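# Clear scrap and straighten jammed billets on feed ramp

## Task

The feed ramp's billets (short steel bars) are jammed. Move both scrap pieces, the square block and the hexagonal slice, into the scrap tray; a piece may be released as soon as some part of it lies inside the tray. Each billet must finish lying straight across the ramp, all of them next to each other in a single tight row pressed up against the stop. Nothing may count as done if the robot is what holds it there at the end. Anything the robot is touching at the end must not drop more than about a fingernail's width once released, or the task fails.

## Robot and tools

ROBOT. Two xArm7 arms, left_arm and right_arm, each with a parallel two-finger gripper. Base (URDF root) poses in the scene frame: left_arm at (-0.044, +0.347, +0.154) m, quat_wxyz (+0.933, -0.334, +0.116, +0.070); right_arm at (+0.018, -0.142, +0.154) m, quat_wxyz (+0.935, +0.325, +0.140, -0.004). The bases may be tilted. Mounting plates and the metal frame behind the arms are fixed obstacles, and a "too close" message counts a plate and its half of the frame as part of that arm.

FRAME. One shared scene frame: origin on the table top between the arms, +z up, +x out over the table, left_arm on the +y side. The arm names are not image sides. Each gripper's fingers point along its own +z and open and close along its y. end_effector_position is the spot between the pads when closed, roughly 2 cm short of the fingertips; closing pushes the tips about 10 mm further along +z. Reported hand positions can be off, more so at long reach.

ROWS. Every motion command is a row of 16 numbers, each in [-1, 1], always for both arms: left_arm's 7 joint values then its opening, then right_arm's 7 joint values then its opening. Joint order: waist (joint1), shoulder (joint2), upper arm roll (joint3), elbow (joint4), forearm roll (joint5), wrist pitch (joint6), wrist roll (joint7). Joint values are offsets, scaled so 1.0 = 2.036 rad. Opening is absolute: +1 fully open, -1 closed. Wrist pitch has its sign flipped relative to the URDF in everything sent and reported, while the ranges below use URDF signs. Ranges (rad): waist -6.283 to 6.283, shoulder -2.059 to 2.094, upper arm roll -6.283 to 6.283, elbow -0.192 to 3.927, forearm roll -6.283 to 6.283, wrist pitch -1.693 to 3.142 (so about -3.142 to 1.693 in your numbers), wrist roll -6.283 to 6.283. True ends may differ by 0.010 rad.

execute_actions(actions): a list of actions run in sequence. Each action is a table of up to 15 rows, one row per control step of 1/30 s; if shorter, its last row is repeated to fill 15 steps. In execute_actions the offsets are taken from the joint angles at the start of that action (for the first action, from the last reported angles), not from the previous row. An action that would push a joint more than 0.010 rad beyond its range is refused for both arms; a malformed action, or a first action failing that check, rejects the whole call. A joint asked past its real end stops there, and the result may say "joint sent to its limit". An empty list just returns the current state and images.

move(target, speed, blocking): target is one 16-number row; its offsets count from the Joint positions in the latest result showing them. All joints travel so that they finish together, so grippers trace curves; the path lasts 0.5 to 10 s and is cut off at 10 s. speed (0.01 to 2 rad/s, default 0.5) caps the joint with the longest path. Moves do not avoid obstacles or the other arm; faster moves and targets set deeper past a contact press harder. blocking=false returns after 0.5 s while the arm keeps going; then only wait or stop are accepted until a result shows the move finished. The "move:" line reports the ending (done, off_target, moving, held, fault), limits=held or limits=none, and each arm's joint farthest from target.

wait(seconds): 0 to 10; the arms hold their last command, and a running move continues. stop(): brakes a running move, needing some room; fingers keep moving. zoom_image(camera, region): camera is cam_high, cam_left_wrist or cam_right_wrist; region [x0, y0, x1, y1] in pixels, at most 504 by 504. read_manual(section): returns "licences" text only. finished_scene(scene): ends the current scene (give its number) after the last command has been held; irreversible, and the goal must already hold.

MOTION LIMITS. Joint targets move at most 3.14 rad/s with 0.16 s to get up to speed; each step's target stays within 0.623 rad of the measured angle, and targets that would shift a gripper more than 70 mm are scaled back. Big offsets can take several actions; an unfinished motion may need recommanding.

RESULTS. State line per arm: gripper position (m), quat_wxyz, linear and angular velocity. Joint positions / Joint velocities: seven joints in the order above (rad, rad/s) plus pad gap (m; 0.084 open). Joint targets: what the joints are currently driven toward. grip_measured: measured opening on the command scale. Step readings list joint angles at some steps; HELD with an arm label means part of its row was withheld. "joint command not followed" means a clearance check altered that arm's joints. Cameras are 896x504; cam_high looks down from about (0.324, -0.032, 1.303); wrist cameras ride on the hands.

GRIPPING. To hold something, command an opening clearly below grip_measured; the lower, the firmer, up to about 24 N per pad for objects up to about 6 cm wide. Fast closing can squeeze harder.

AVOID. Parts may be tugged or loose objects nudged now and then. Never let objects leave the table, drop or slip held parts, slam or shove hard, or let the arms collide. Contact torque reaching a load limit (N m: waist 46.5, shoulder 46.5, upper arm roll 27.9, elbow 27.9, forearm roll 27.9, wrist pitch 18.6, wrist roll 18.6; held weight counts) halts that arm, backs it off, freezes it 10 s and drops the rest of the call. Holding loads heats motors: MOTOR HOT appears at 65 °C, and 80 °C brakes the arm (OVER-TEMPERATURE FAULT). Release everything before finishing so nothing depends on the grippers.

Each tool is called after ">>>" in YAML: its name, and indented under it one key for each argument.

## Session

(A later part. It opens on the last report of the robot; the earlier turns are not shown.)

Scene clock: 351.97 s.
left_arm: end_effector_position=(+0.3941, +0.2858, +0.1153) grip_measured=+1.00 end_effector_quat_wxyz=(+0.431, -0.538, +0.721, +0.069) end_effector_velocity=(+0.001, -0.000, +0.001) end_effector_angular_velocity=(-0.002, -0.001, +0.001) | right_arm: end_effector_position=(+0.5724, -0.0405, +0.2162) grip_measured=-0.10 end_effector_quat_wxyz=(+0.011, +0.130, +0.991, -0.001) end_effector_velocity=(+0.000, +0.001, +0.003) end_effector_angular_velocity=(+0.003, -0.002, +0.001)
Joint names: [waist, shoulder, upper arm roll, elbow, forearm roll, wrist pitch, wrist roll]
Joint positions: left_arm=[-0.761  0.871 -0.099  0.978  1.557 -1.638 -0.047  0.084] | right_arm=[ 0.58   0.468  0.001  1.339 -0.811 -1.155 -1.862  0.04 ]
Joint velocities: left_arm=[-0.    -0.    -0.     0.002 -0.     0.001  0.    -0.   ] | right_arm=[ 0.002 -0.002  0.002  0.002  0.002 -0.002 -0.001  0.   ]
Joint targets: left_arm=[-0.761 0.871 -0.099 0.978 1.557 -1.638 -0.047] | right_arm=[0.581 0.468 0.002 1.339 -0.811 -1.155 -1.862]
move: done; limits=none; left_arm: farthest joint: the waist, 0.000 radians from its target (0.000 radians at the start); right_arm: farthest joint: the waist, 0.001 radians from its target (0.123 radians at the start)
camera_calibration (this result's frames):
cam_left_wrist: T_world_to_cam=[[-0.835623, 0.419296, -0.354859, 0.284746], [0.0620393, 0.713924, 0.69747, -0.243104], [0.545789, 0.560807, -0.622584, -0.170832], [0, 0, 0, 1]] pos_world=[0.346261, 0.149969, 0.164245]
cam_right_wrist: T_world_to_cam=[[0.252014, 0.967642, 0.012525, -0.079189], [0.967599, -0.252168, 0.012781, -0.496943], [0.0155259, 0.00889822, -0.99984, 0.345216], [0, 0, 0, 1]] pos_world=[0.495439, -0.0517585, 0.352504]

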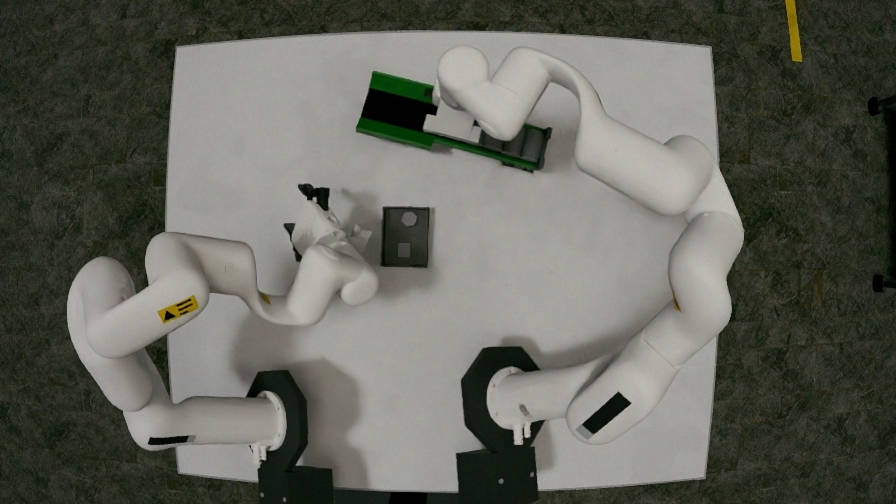

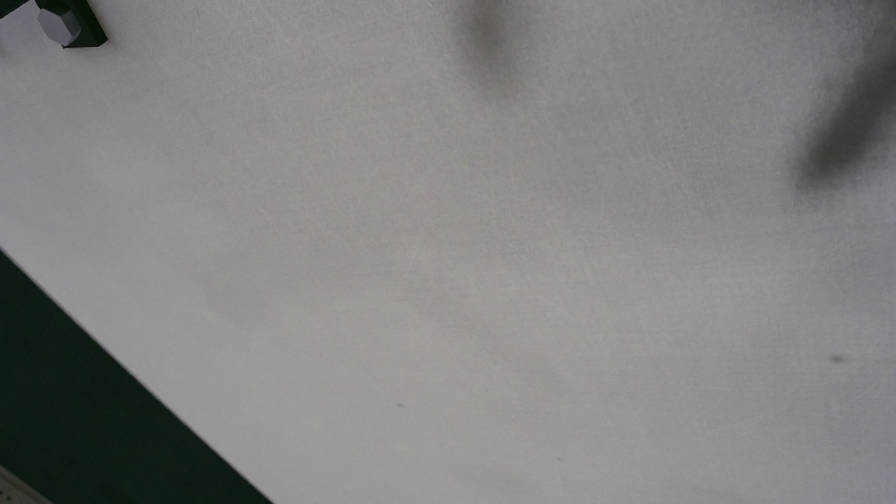

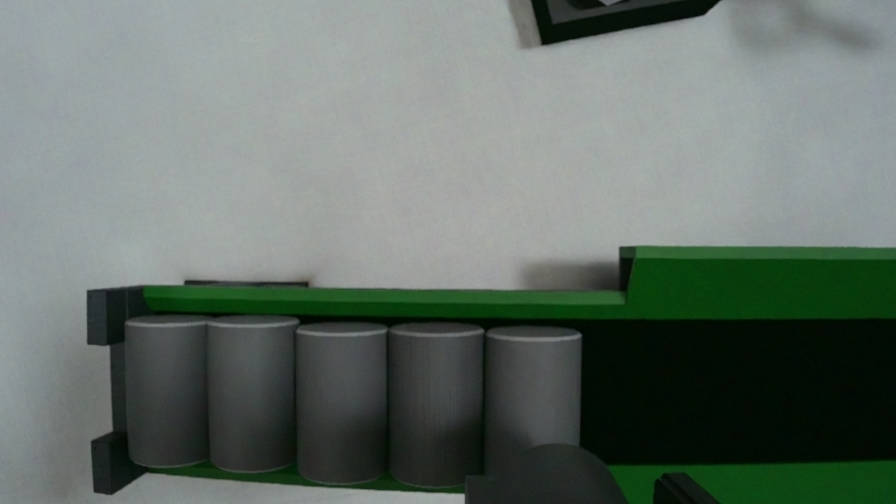

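>>> move:
  target: [0,0,0,0,0,0,0,1, 0.0088,0.134,0,0.069,-0.0147,0.0467,0.033,-1]
  speed: 0.15

>>> move:
  target: [0,0,0,0,0,0,0,1, -0.0516,0.0707,0,0.08,-0.011,0.0044,0,-0.25]
  speed: 0.06

>>> move:
  target: [0,0,0,0,0,0,0,1, 0,0,0,0,0,0,0,0.6]

>>> move:
  target: [0,0,0,0,0,0,0,1, 0.06,-0.053,0,0.022,0.053,-0.084,-0.03,0.6]
  speed: 0.2

Scene clock: 368.60 s.
left_arm: end_effector_position=(+0.3941, +0.2858, +0.1153) grip_measured=+1.00 end_effector_quat_wxyz=(+0.431, -0.538, +0.721, +0.069) end_effector_velocity=(+0.000, -0.000, -0.000) end_effector_angular_velocity=(-0.000, +0.000, -0.000) | right_arm: end_effector_position=(+0.5640, +0.0493, +0.1546) grip_measured=-0.10 end_effector_quat_wxyz=(+0.009, +0.107, +0.994, +0.008) end_effector_velocity=(-0.002, +0.002, -0.002) end_effector_angular_velocity=(-0.000, +0.002, +0.003)
Joint names: [waist, shoulder, upper arm roll, elbow, forearm roll, wrist pitch, wrist roll]
Joint positions: left_arm=[-0.761  0.871 -0.099  0.978  1.557 -1.638 -0.047  0.084] | right_arm=[ 0.598  0.741  0.001  1.48  -0.841 -1.06  -1.795  0.04 ]
Joint velocities: left_arm=[ 0.     0.    -0.     0.001 -0.     0.     0.    -0.   ] | right_arm=[ 0.     0.004  0.    -0.001  0.     0.002  0.001  0.   ]
Joint targets: left_arm=[-0.761 0.871 -0.099 0.978 1.557 -1.638 -0.047] | right_arm=[0.598 0.741 0.001 1.480 -0.841 -1.060 -1.795]
move: done; limits=none; left_arm: farthest joint: the waist, 0.000 radians from its target (0.000 radians at the start); right_arm: farthest joint: the waist, 0.000 radians from its target (0.017 radians at the start)
camera_calibration (this result's frames):
cam_left_wrist: T_world_to_cam=[[-0.835623, 0.419296, -0.35486, 0.284746], [0.0620391, 0.713924, 0.69747, -0.243104], [0.545789, 0.560807, -0.622584, -0.170832], [0, 0, 0, 1]] pos_world=[0.346261, 0.149969, 0.164245]
cam_right_wrist: T_world_to_cam=[[0.206836, 0.977955, 0.028699, -0.140678], [0.978282, -0.207132, 0.00772666, -0.472763], [0.0135008, 0.0264776, -0.999558, 0.28323], [0, 0, 0, 1]] pos_world=[0.487769, 0.0321531, 0.290795]

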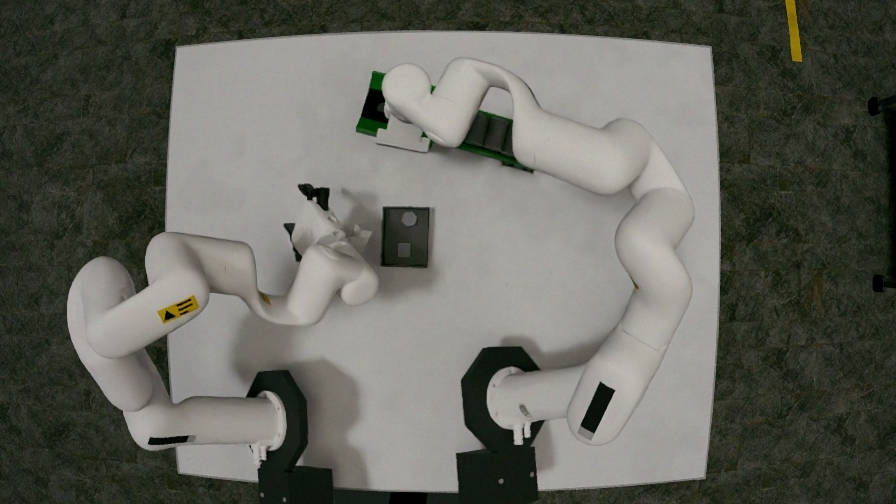

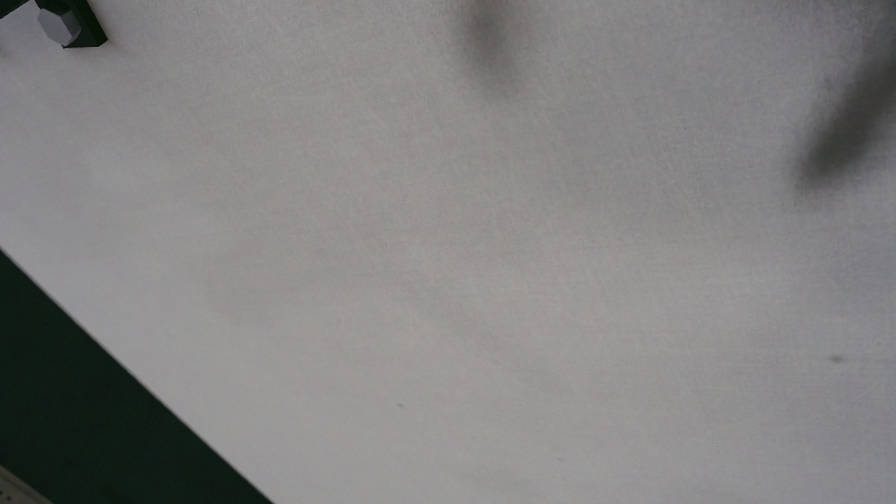

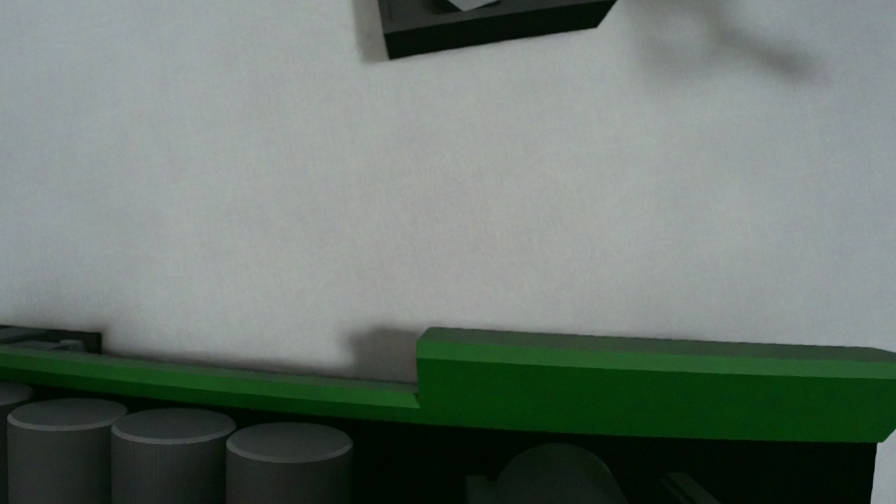

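Scene clock: 371.80 s.
left_arm: end_effector_position=(+0.3941, +0.2858, +0.1153) grip_measured=+1.00 end_effector_quat_wxyz=(+0.431, -0.538, +0.721, +0.069) end_effector_velocity=(-0.000, +0.000, -0.000) end_effector_angular_velocity=(-0.000, +0.001, -0.000) | right_arm: end_effector_position=(+0.6002, +0.0391, +0.0967) grip_measured=-0.10 end_effector_quat_wxyz=(-0.005, +0.146, +0.989, -0.003) end_effector_velocity=(+0.002, +0.000, -0.000) end_effector_angular_velocity=(+0.001, -0.004, -0.000)
Joint names: [waist, shoulder, upper arm roll, elbow, forearm roll, wrist pitch, wrist roll]
Joint positions: left_arm=[-0.761  0.871 -0.099  0.978  1.557 -1.638 -0.047  0.084] | right_arm=[ 0.495  0.884  0.004  1.642 -0.863 -1.052 -1.795  0.04 ]
Joint velocities: left_arm=[ 0.     0.     0.    -0.    -0.     0.001  0.    -0.   ] | right_arm=[-0.001  0.003 -0.     0.005 -0.004  0.002  0.    -0.   ]
Joint targets: left_arm=[-0.761 0.871 -0.099 0.978 1.557 -1.638 -0.047] | right_arm=[0.493 0.885 0.001 1.642 -0.864 -1.051 -1.795]
move: done; limits=none; left_arm: farthest joint: the waist, 0.000 radians from its target (0.000 radians at the start); right_arm: farthest joint: the upper arm roll, 0.003 radians from its target (0.000 radians at the start)
camera_calibration (this result's frames):
cam_left_wrist: T_world_to_cam=[[-0.835623, 0.419296, -0.35486, 0.284747], [0.0620389, 0.713924, 0.69747, -0.243104], [0.545789, 0.560807, -0.622584, -0.170832], [0, 0, 0, 1]] pos_world=[0.346261, 0.149969, 0.164245]
cam_right_wrist: T_world_to_cam=[[0.282733, 0.959191, 0.00391942, -0.178956], [0.959072, -0.282627, -0.0173947, -0.493013], [-0.0155771, 0.00867707, -0.999841, 0.24322], [0, 0, 0, 1]] pos_world=[0.527221, 0.0302035, 0.235307]

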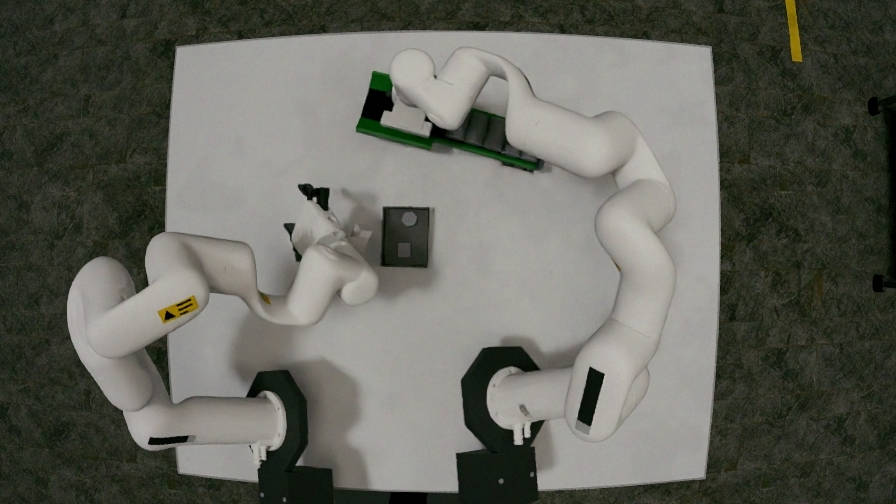

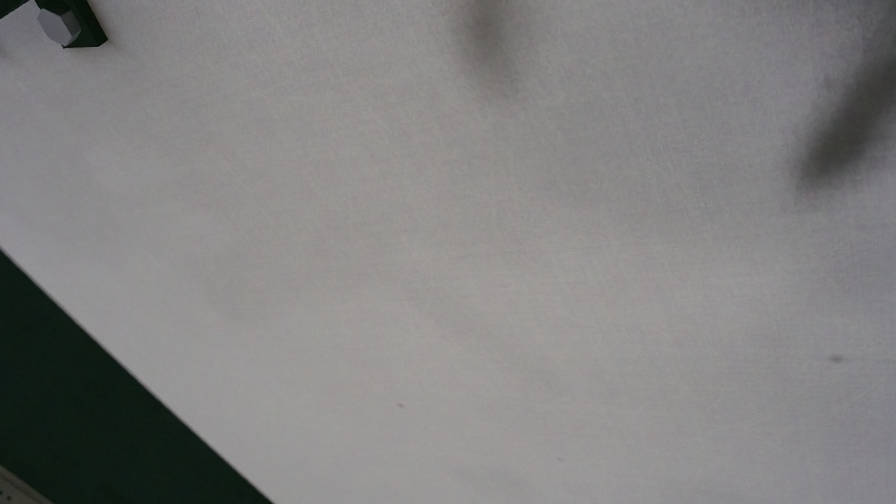

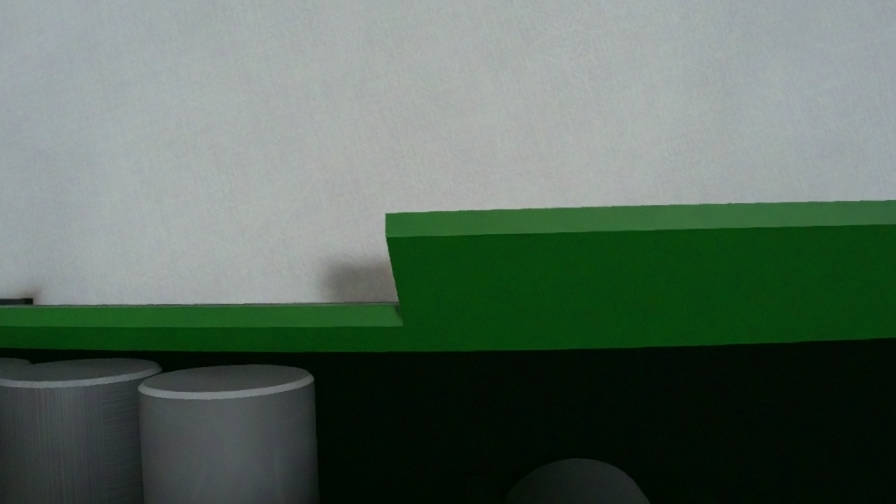

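Scene clock: 372.40 s.
left_arm: end_effector_position=(+0.3941, +0.2858, +0.1153) grip_measured=+1.00 end_effector_quat_wxyz=(+0.431, -0.538, +0.721, +0.069) end_effector_velocity=(-0.000, +0.000, -0.000) end_effector_angular_velocity=(+0.000, +0.001, -0.000) | right_arm: end_effector_position=(+0.6010, +0.0370, +0.0943) grip_measured=+0.60 end_effector_quat_wxyz=(-0.005, +0.147, +0.989, -0.004) end_effector_velocity=(-0.002, +0.003, +0.001) end_effector_angular_velocity=(+0.004, +0.001, +0.003)
Joint names: [waist, shoulder, upper arm roll, elbow, forearm roll, wrist pitch, wrist roll]
Joint positions: left_arm=[-0.761  0.871 -0.099  0.978  1.557 -1.638 -0.047  0.084] | right_arm=[ 0.493  0.885  0.001  1.642 -0.864 -1.051 -1.794  0.069]
Joint velocities: left_arm=[ 0.     0.001  0.     0.    -0.     0.    -0.    -0.   ] | right_arm=[ 0.002  0.001  0.003 -0.001  0.002  0.002  0.     0.   ]
Joint targets: left_arm=[-0.761 0.871 -0.099 0.978 1.557 -1.638 -0.047] | right_arm=[0.495 0.884 0.004 1.642 -0.863 -1.052 -1.795]
move: done; limits=none; left_arm: farthest joint: the waist, 0.000 radians from its target (0.000 radians at the start); right_arm: farthest joint: the upper arm roll, 0.003 radians from its target (0.000 radians at the start)
camera_calibration (this result's frames):
cam_left_wrist: T_world_to_cam=[[-0.835623, 0.419296, -0.35486, 0.284747], [0.0620389, 0.713924, 0.69747, -0.243104], [0.545789, 0.560807, -0.622584, -0.170832], [0, 0, 0, 1]] pos_world=[0.346261, 0.149969, 0.164246]
cam_right_wrist: T_world_to_cam=[[0.285189, 0.958471, 0.00085656, -0.178385], [0.958333, -0.285133, -0.0172452, -0.493826], [-0.0162848, 0.00573903, -0.999851, 0.241448], [0, 0, 0, 1]] pos_world=[0.528055, 0.0287853, 0.233049]

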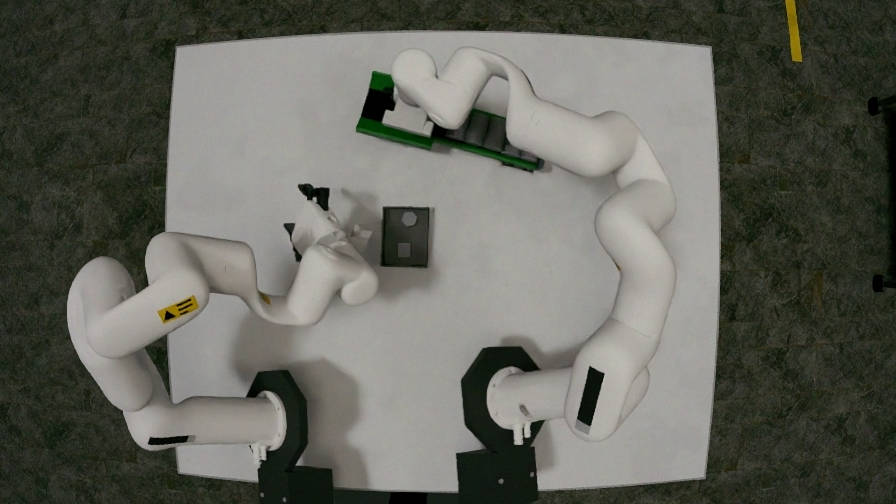

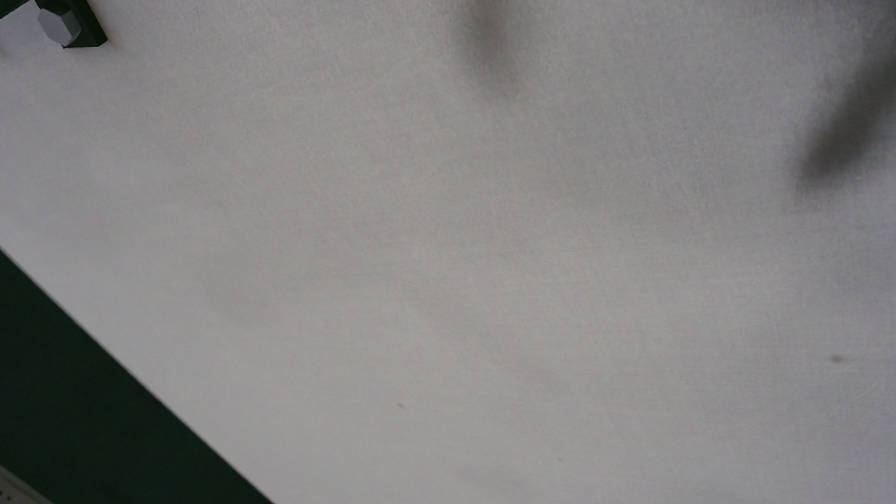

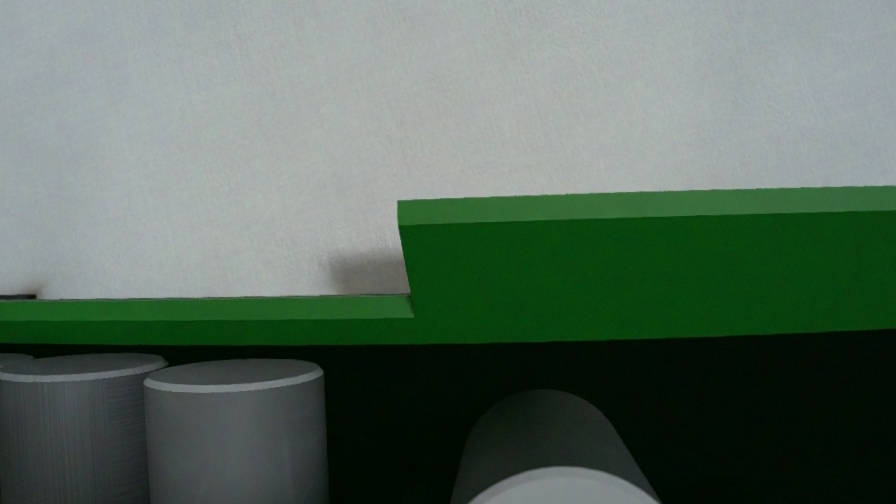

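Scene clock: 373.80 s.
left_arm: end_effector_position=(+0.3941, +0.2858, +0.1153) grip_measured=+1.00 end_effector_quat_wxyz=(+0.431, -0.538, +0.721, +0.069) end_effector_velocity=(-0.000, +0.000, -0.000) end_effector_angular_velocity=(+0.000, +0.000, -0.000) | right_arm: end_effector_position=(+0.6022, +0.0372, +0.1945) grip_measured=+0.59 end_effector_quat_wxyz=(-0.007, +0.144, +0.990, -0.004) end_effector_velocity=(+0.000, +0.001, +0.004) end_effector_angular_velocity=(+0.003, -0.003, +0.001)
Joint names: [waist, shoulder, upper arm roll, elbow, forearm roll, wrist pitch, wrist roll]
Joint positions: left_arm=[-0.761  0.871 -0.099  0.978  1.557 -1.638 -0.047  0.084] | right_arm=[ 0.614  0.778  0.001  1.687 -0.756 -1.222 -1.855  0.069]
Joint velocities: left_arm=[-0. -0. -0. -0. -0.  0.  0. -0.] | right_arm=[ 0.003 -0.003  0.002  0.002  0.001 -0.002 -0.001  0.   ]
Joint targets: left_arm=[-0.761 0.871 -0.099 0.978 1.557 -1.638 -0.047] | right_arm=[0.615 0.777 0.001 1.687 -0.756 -1.222 -1.855]
move: done; limits=none; left_arm: farthest joint: the waist, 0.000 radians from its target (0.000 radians at the start); right_arm: farthest joint: the waist, 0.001 radians from its target (0.122 radians at the start)
camera_calibration (this result's frames):
cam_left_wrist: T_world_to_cam=[[-0.835623, 0.419296, -0.35486, 0.284747], [0.0620389, 0.713924, 0.69747, -0.243104], [0.545789, 0.560806, -0.622584, -0.170832], [0, 0, 0, 1]] pos_world=[0.346261, 0.149969, 0.164246]
cam_right_wrist: T_world_to_cam=[[0.278502, 0.960435, 0.000731901, -0.175017], [0.960241, -0.27843, -0.0203219, -0.493989], [-0.0193141, 0.00636248, -0.999793, 0.343371], [0, 0, 0, 1]] pos_world=[0.529724, 0.0283663, 0.333389]

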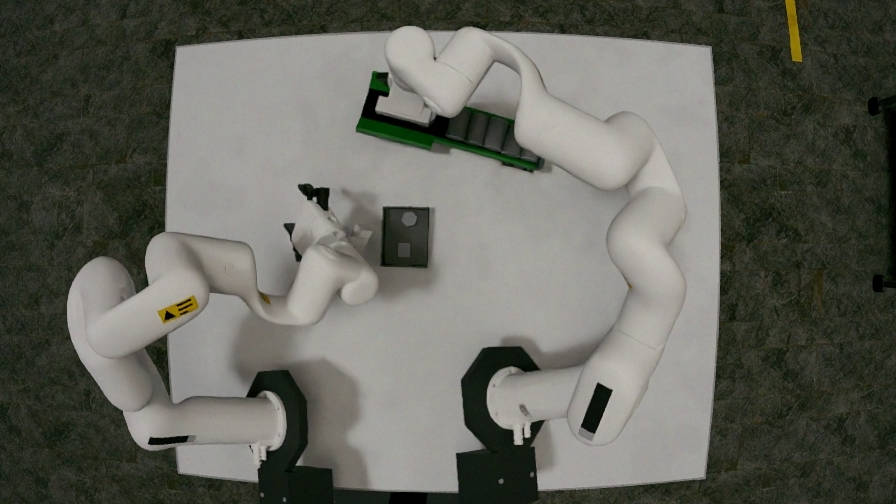

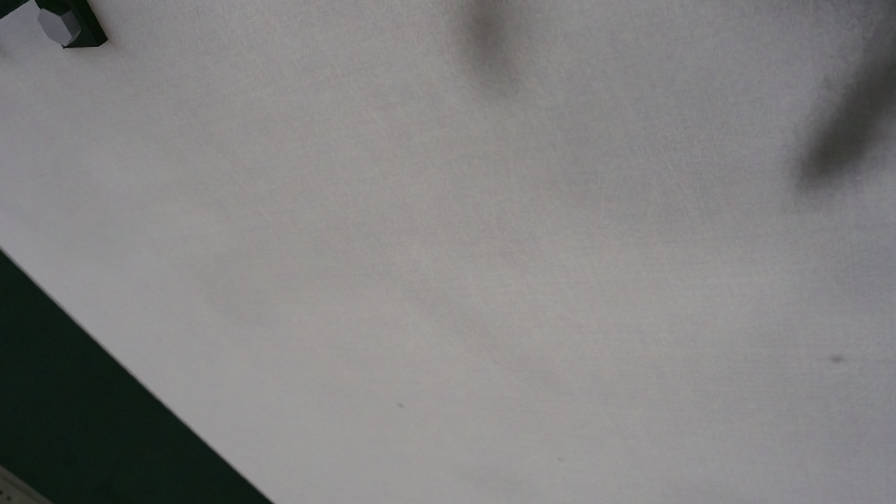

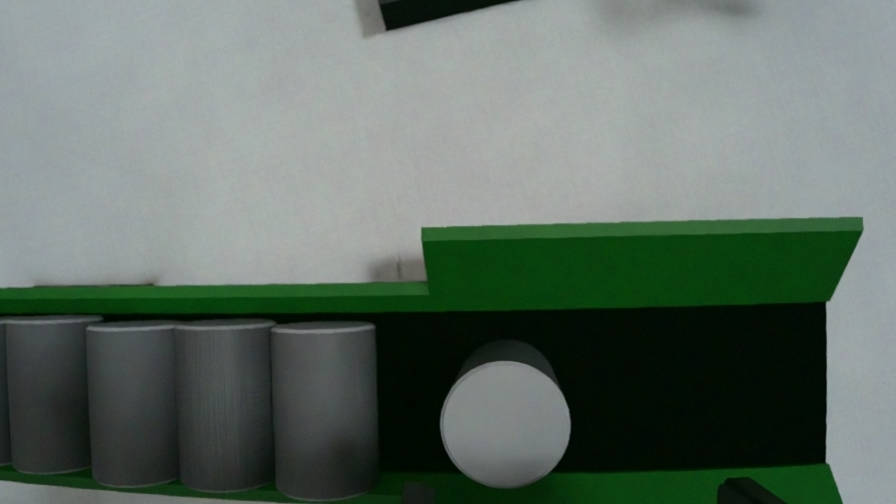

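>>> execute_actions:
  actions: []

Scene clock: 403.57 s.
left_arm: end_effector_position=(+0.3941, +0.2858, +0.1153) grip_measured=+1.00 end_effector_quat_wxyz=(+0.431, -0.538, +0.721, +0.069) end_effector_velocity=(+0.000, +0.000, +0.000) end_effector_angular_velocity=(-0.000, -0.001, +0.001) | right_arm: end_effector_position=(+0.6022, +0.0373, +0.1949) grip_measured=+0.59 end_effector_quat_wxyz=(-0.007, +0.144, +0.990, -0.004) end_effector_velocity=(+0.000, -0.000, +0.000) end_effector_angular_velocity=(+0.001, -0.001, -0.001)
Joint names: [waist, shoulder, upper arm roll, elbow, forearm roll, wrist pitch, wrist roll]
Joint positions: left_arm=[-0.761  0.871 -0.099  0.978  1.557 -1.638 -0.047  0.084] | right_arm=[ 0.615  0.777  0.001  1.687 -0.756 -1.222 -1.855  0.069]
Joint velocities: left_arm=[-0.    -0.001 -0.     0.     0.    -0.    -0.     0.   ] | right_arm=[-0.    -0.    -0.001  0.     0.     0.001  0.    -0.   ]
Joint targets: left_arm=[-0.761 0.871 -0.099 0.978 1.557 -1.638 -0.047] | right_arm=[0.615 0.777 0.001 1.687 -0.756 -1.222 -1.855]
camera_calibration (this result's frames):
cam_left_wrist: T_world_to_cam=[[-0.835623, 0.419296, -0.35486, 0.284747], [0.0620389, 0.713924, 0.69747, -0.243104], [0.545789, 0.560806, -0.622584, -0.170832], [0, 0, 0, 1]] pos_world=[0.346261, 0.149969, 0.164246]
cam_right_wrist: T_world_to_cam=[[0.278489, 0.960439, 0.00126948, -0.175238], [0.960253, -0.278408, -0.0200816, -0.494066], [-0.0189337, 0.00681152, -0.999798, 0.343589], [0, 0, 0, 1]] pos_world=[0.529736, 0.0284132, 0.33382]

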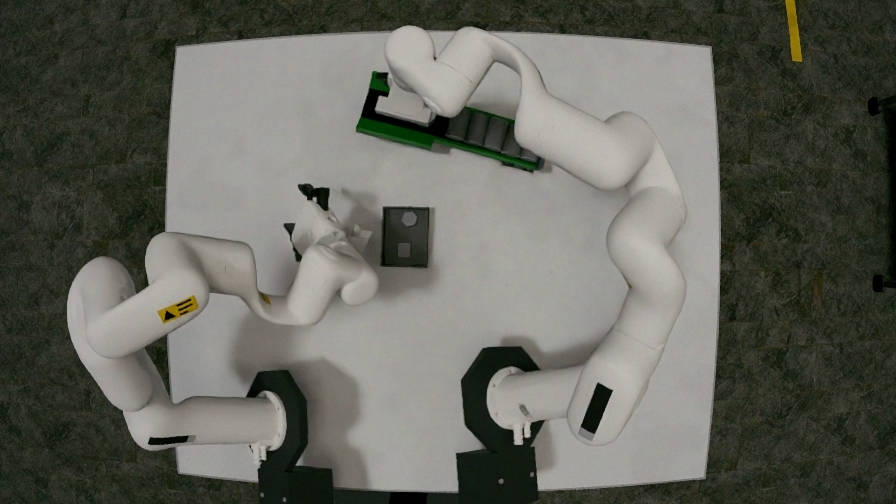

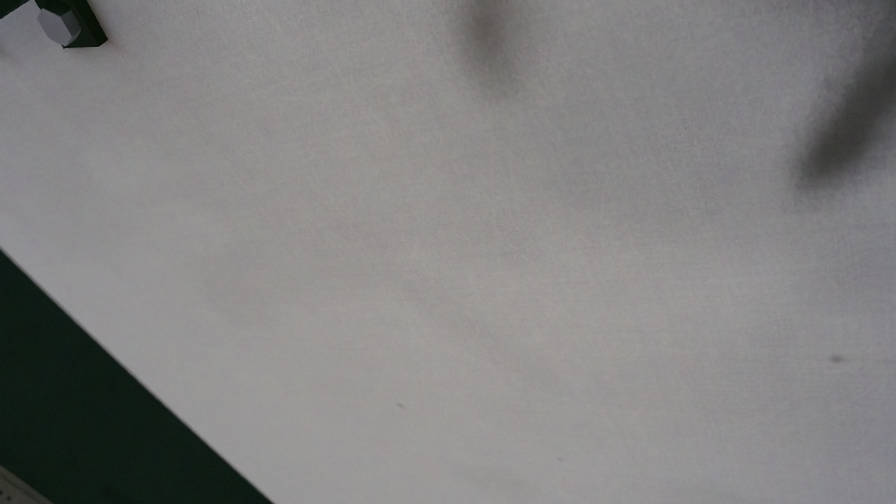

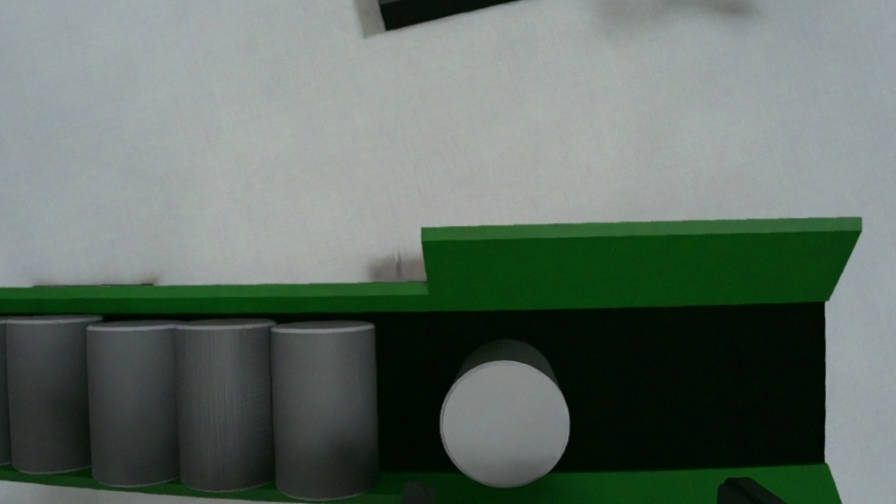

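>>> move:
  target: [0,0,0,0,0,0,0,1,-0.026,0.006,0,0.019,-0.002,-0.002,0,-1]
  speed: 0.3

>>> move:
  target: [0,0,0,0,0,0,0,1,-0.0197,0.0172,0,-0.0071,-0.0172,0.0274,0.0101,-1]
  speed: 0.15

Scene clock: 421.93 s.
left_arm: end_effector_position=(+0.3941, +0.2858, +0.1153) grip_measured=+1.00 end_effector_quat_wxyz=(+0.431, -0.538, +0.721, +0.069) end_effector_velocity=(+0.000, -0.000, -0.000) end_effector_angular_velocity=(-0.001, -0.000, +0.000) | right_arm: end_effector_position=(+0.6215, +0.0153, +0.1796) grip_measured=-1.00 end_effector_quat_wxyz=(-0.014, +0.171, +0.985, -0.008) end_effector_velocity=(+0.001, -0.002, -0.002) end_effector_angular_velocity=(-0.002, +0.003, -0.005)
Joint names: [waist, shoulder, upper arm roll, elbow, forearm roll, wrist pitch, wrist roll]
Joint positions: left_arm=[-0.761  0.871 -0.099  0.978  1.557 -1.638 -0.047  0.084] | right_arm=[ 0.563  0.79   0.002  1.726 -0.76  -1.226 -1.855  0.   ]
Joint velocities: left_arm=[-0.     0.     0.     0.001 -0.     0.001 -0.     0.   ] | right_arm=[-0.004  0.001 -0.001  0.002  0.    -0.001  0.     0.   ]
Joint targets: left_arm=[-0.761 0.871 -0.099 0.978 1.557 -1.638 -0.047] | right_arm=[0.562 0.790 0.001 1.726 -0.760 -1.226 -1.855]
move: done; limits=none; left_arm: farthest joint: the waist, 0.000 radians from its target (0.000 radians at the start); right_arm: farthest joint: the upper arm roll, 0.001 radians from its target (0.000 radians at the start)
camera_calibration (this result's frames):
cam_left_wrist: T_world_to_cam=[[-0.835623, 0.419296, -0.35486, 0.284746], [0.0620392, 0.713924, 0.69747, -0.243104], [0.545789, 0.560806, -0.622584, -0.170832], [0, 0, 0, 1]] pos_world=[0.346261, 0.149969, 0.164246]
cam_right_wrist: T_world_to_cam=[[0.330501, 0.943754, -0.0098476, -0.189496], [0.943202, -0.330645, -0.0323089, -0.505383], [-0.0337477, 0.00138986, -0.999429, 0.337974], [0, 0, 0, 1]] pos_world=[0.550712, 0.0112652, 0.319586]

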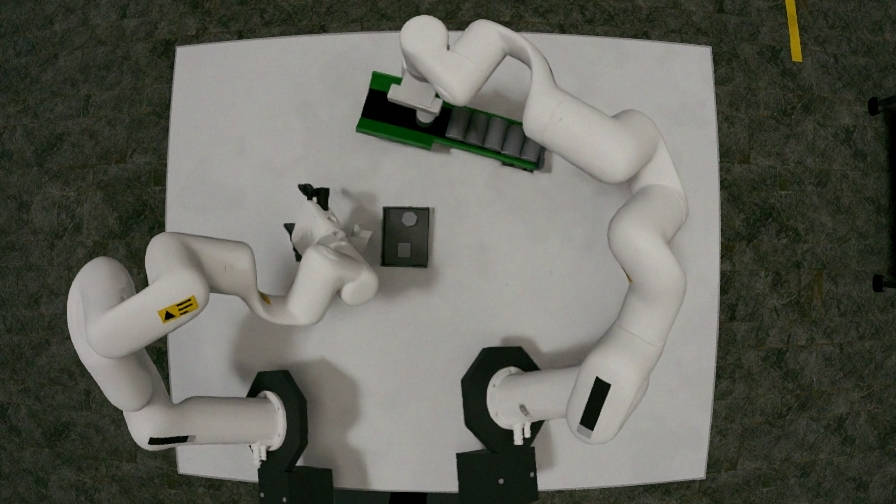

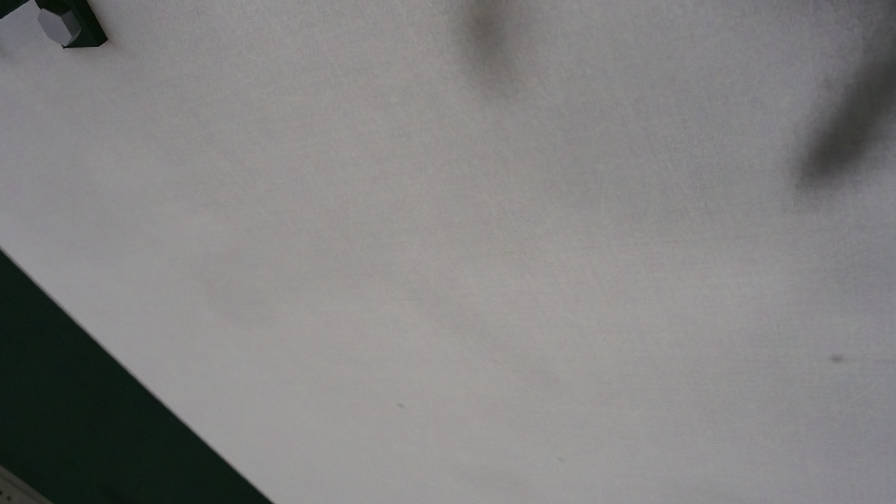

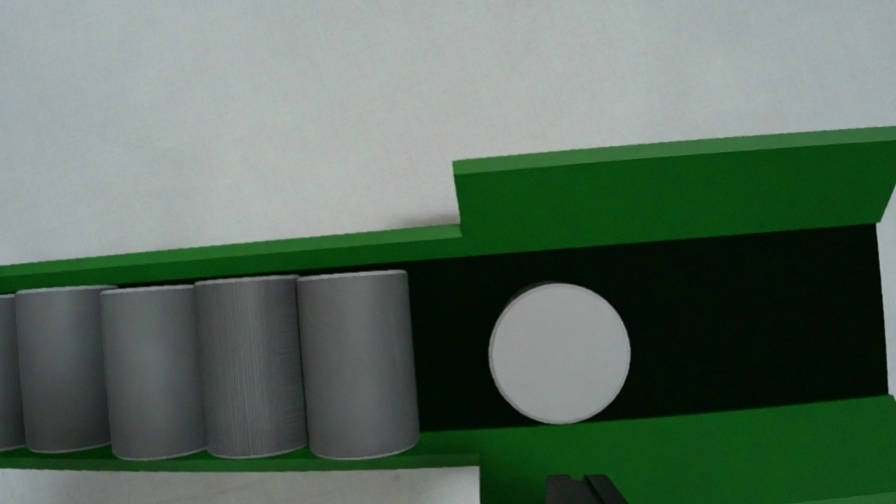

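Scene clock: 422.90 s.
left_arm: end_effector_position=(+0.3941, +0.2858, +0.1153) grip_measured=+1.00 end_effector_quat_wxyz=(+0.431, -0.538, +0.721, +0.069) end_effector_velocity=(+0.000, -0.000, -0.000) end_effector_angular_velocity=(-0.001, +0.000, -0.000) | right_arm: end_effector_position=(+0.6231, +0.0147, +0.1465) grip_measured=-1.00 end_effector_quat_wxyz=(-0.011, +0.174, +0.985, -0.010) end_effector_velocity=(-0.000, -0.000, -0.002) end_effector_angular_velocity=(-0.001, +0.001, -0.000)
Joint names: [waist, shoulder, upper arm roll, elbow, forearm roll, wrist pitch, wrist roll]
Joint positions: left_arm=[-0.761  0.871 -0.099  0.978  1.557 -1.638 -0.047  0.084] | right_arm=[ 0.523  0.824  0.002  1.711 -0.795 -1.171 -1.835  0.   ]
Joint velocities: left_arm=[-0.    -0.     0.     0.    -0.     0.001 -0.    -0.   ] | right_arm=[-0.002  0.002 -0.001 -0.002 -0.001  0.003  0.001  0.   ]
Joint targets: left_arm=[-0.761 0.871 -0.099 0.978 1.557 -1.638 -0.047] | right_arm=[0.522 0.825 0.002 1.711 -0.795 -1.170 -1.835]
move: done; limits=none; left_arm: farthest joint: the waist, 0.000 radians from its target (0.000 radians at the start); right_arm: farthest joint: the shoulder, 0.001 radians from its target (0.035 radians at the start)
camera_calibration (this result's frames):
cam_left_wrist: T_world_to_cam=[[-0.835623, 0.419296, -0.35486, 0.284746], [0.0620393, 0.713924, 0.69747, -0.243104], [0.545789, 0.560806, -0.622584, -0.170832], [0, 0, 0, 1]] pos_world=[0.346261, 0.149969, 0.164246]
cam_right_wrist: T_world_to_cam=[[0.335601, 0.941919, -0.0126502, -0.192535], [0.941524, -0.335828, -0.0274217, -0.507807], [-0.0300773, -0.00270777, -0.999544, 0.302743], [0, 0, 0, 1]] pos_world=[0.551834, 0.0116367, 0.286244]

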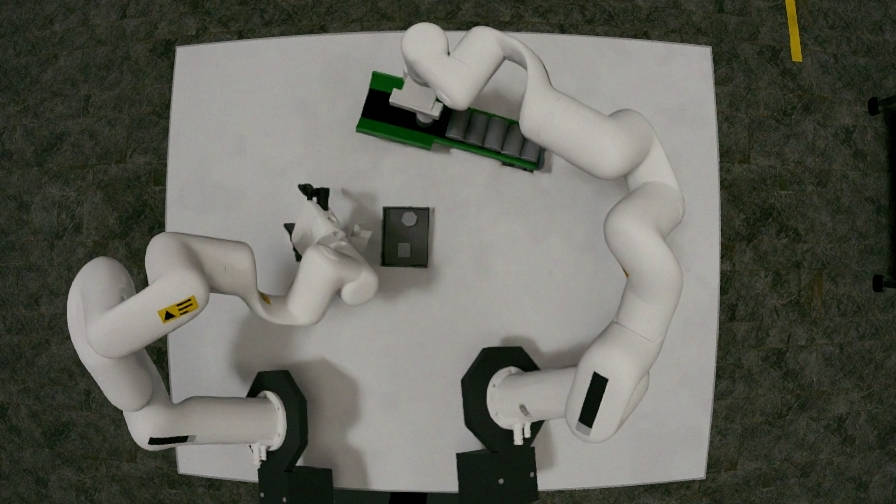

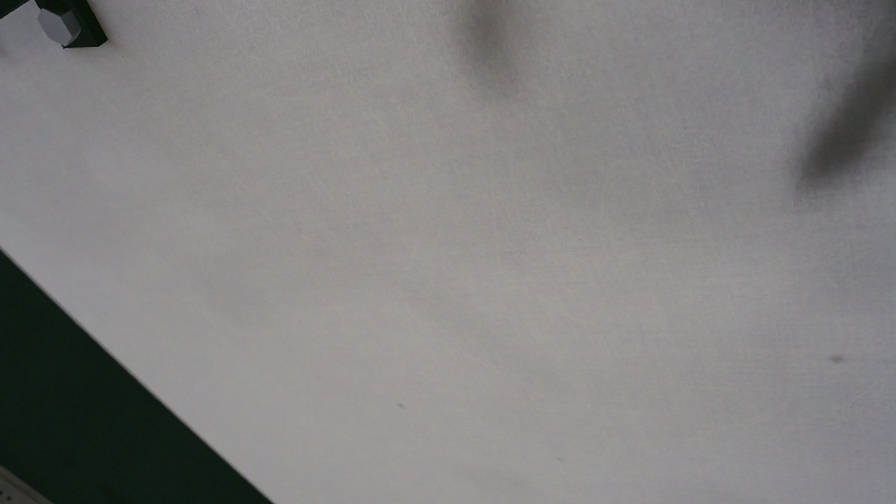

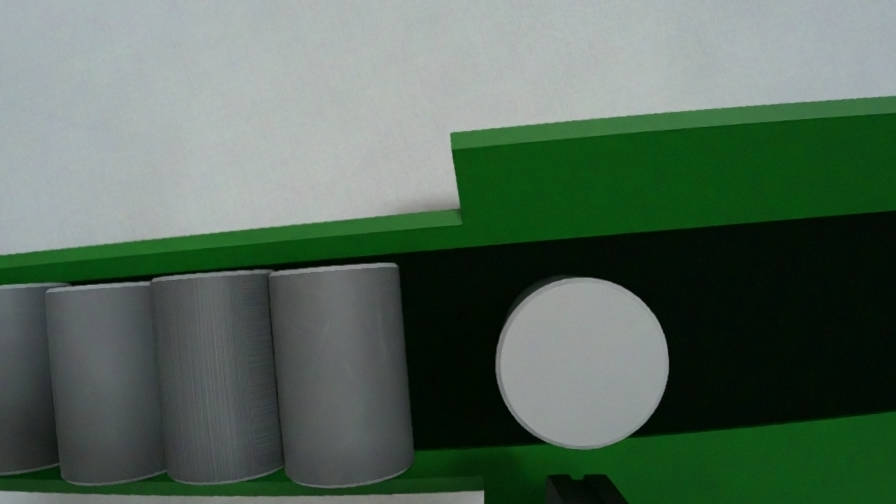

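>>> move:
  target: [0,0,0,0,0,0,0,1,0.020,-0.041,0,-0.082,-0.013,0.033,0.008,-1]
  speed: 0.08

Scene clock: 430.77 s.
left_arm: end_effector_position=(+0.3941, +0.2858, +0.1153) grip_measured=+1.00 end_effector_quat_wxyz=(+0.431, -0.538, +0.721, +0.069) end_effector_velocity=(+0.000, -0.000, +0.000) end_effector_angular_velocity=(-0.001, -0.001, +0.000) | right_arm: end_effector_position=(+0.5889, +0.0272, +0.1570) grip_measured=-1.00 end_effector_quat_wxyz=(+0.001, +0.134, +0.991, +0.002) end_effector_velocity=(-0.001, +0.001, +0.001) end_effector_angular_velocity=(+0.002, -0.001, +0.003)
Joint names: [waist, shoulder, upper arm roll, elbow, forearm roll, wrist pitch, wrist roll]
Joint positions: left_arm=[-0.761  0.871 -0.099  0.978  1.557 -1.638 -0.047  0.084] | right_arm=[ 0.563  0.741  0.002  1.545 -0.821 -1.104 -1.819  0.   ]
Joint velocities: left_arm=[ 0.    -0.001 -0.     0.    -0.     0.     0.    -0.   ] | right_arm=[ 0.001 -0.001  0.002 -0.003 -0.001  0.001 -0.     0.   ]
Joint targets: left_arm=[-0.761 0.871 -0.099 0.978 1.557 -1.638 -0.047] | right_arm=[0.563 0.741 0.002 1.544 -0.821 -1.103 -1.819]
move: done; limits=none; left_arm: farthest joint: the waist, 0.000 radians from its target (0.000 radians at the start); right_arm: farthest joint: the elbow, 0.001 radians from its target (0.167 radians at the start)
camera_calibration (this result's frames):
cam_left_wrist: T_world_to_cam=[[-0.835623, 0.419296, -0.35486, 0.284746], [0.0620393, 0.713924, 0.69747, -0.243104], [0.545789, 0.560806, -0.622584, -0.170832], [0, 0, 0, 1]] pos_world=[0.346261, 0.149969, 0.164246]
cam_right_wrist: T_world_to_cam=[[0.259282, 0.965691, 0.01462, -0.152641], [0.965799, -0.259218, -0.0061638, -0.490812], [-0.00216256, 0.0157182, -0.999874, 0.295363], [0, 0, 0, 1]] pos_world=[0.514241, 0.0155346, 0.294532]

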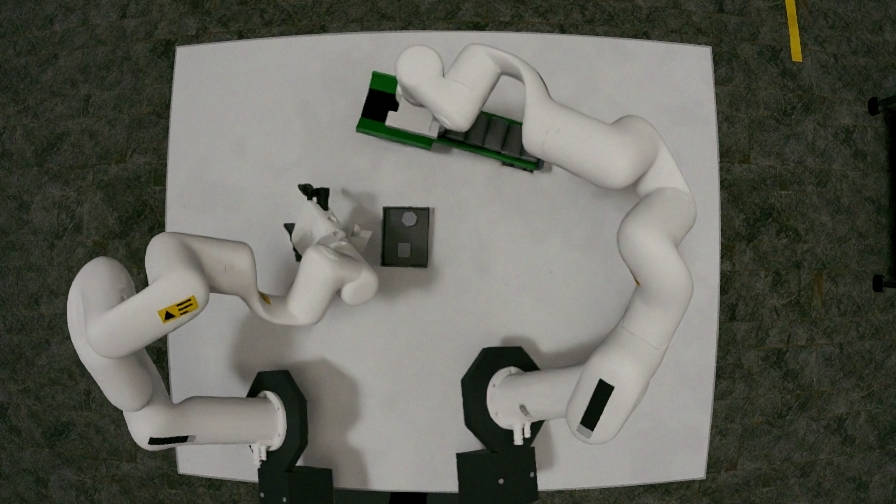

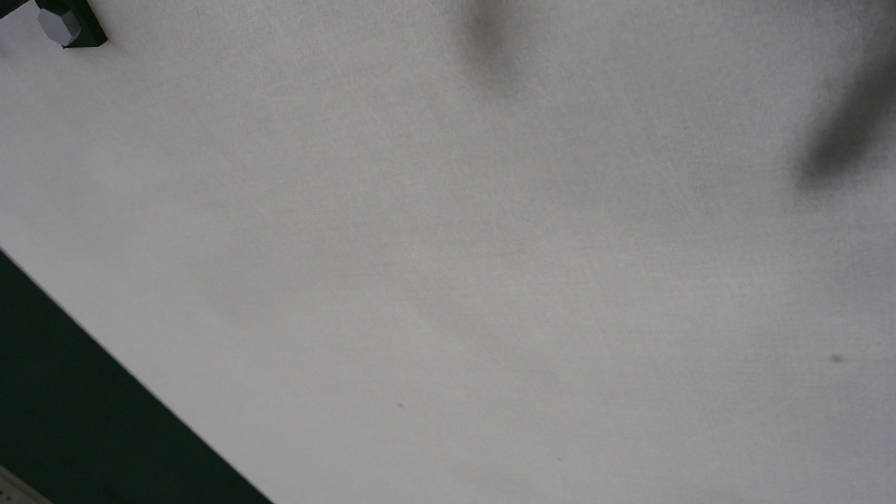

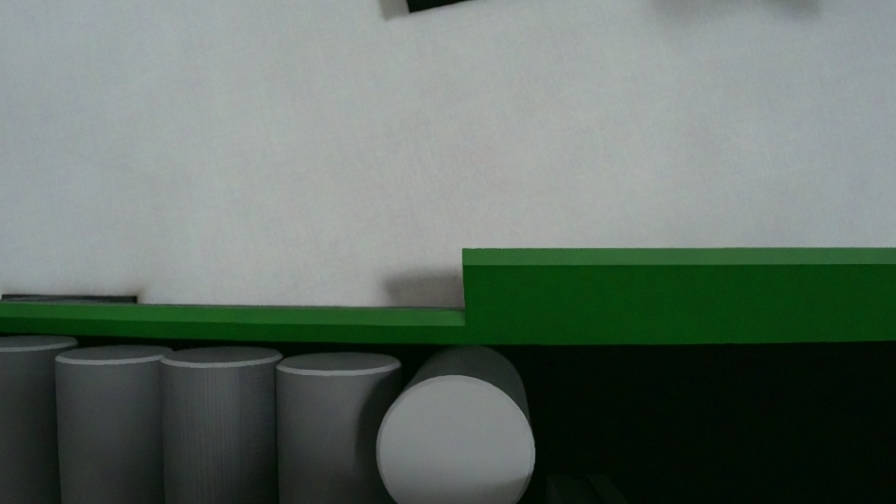

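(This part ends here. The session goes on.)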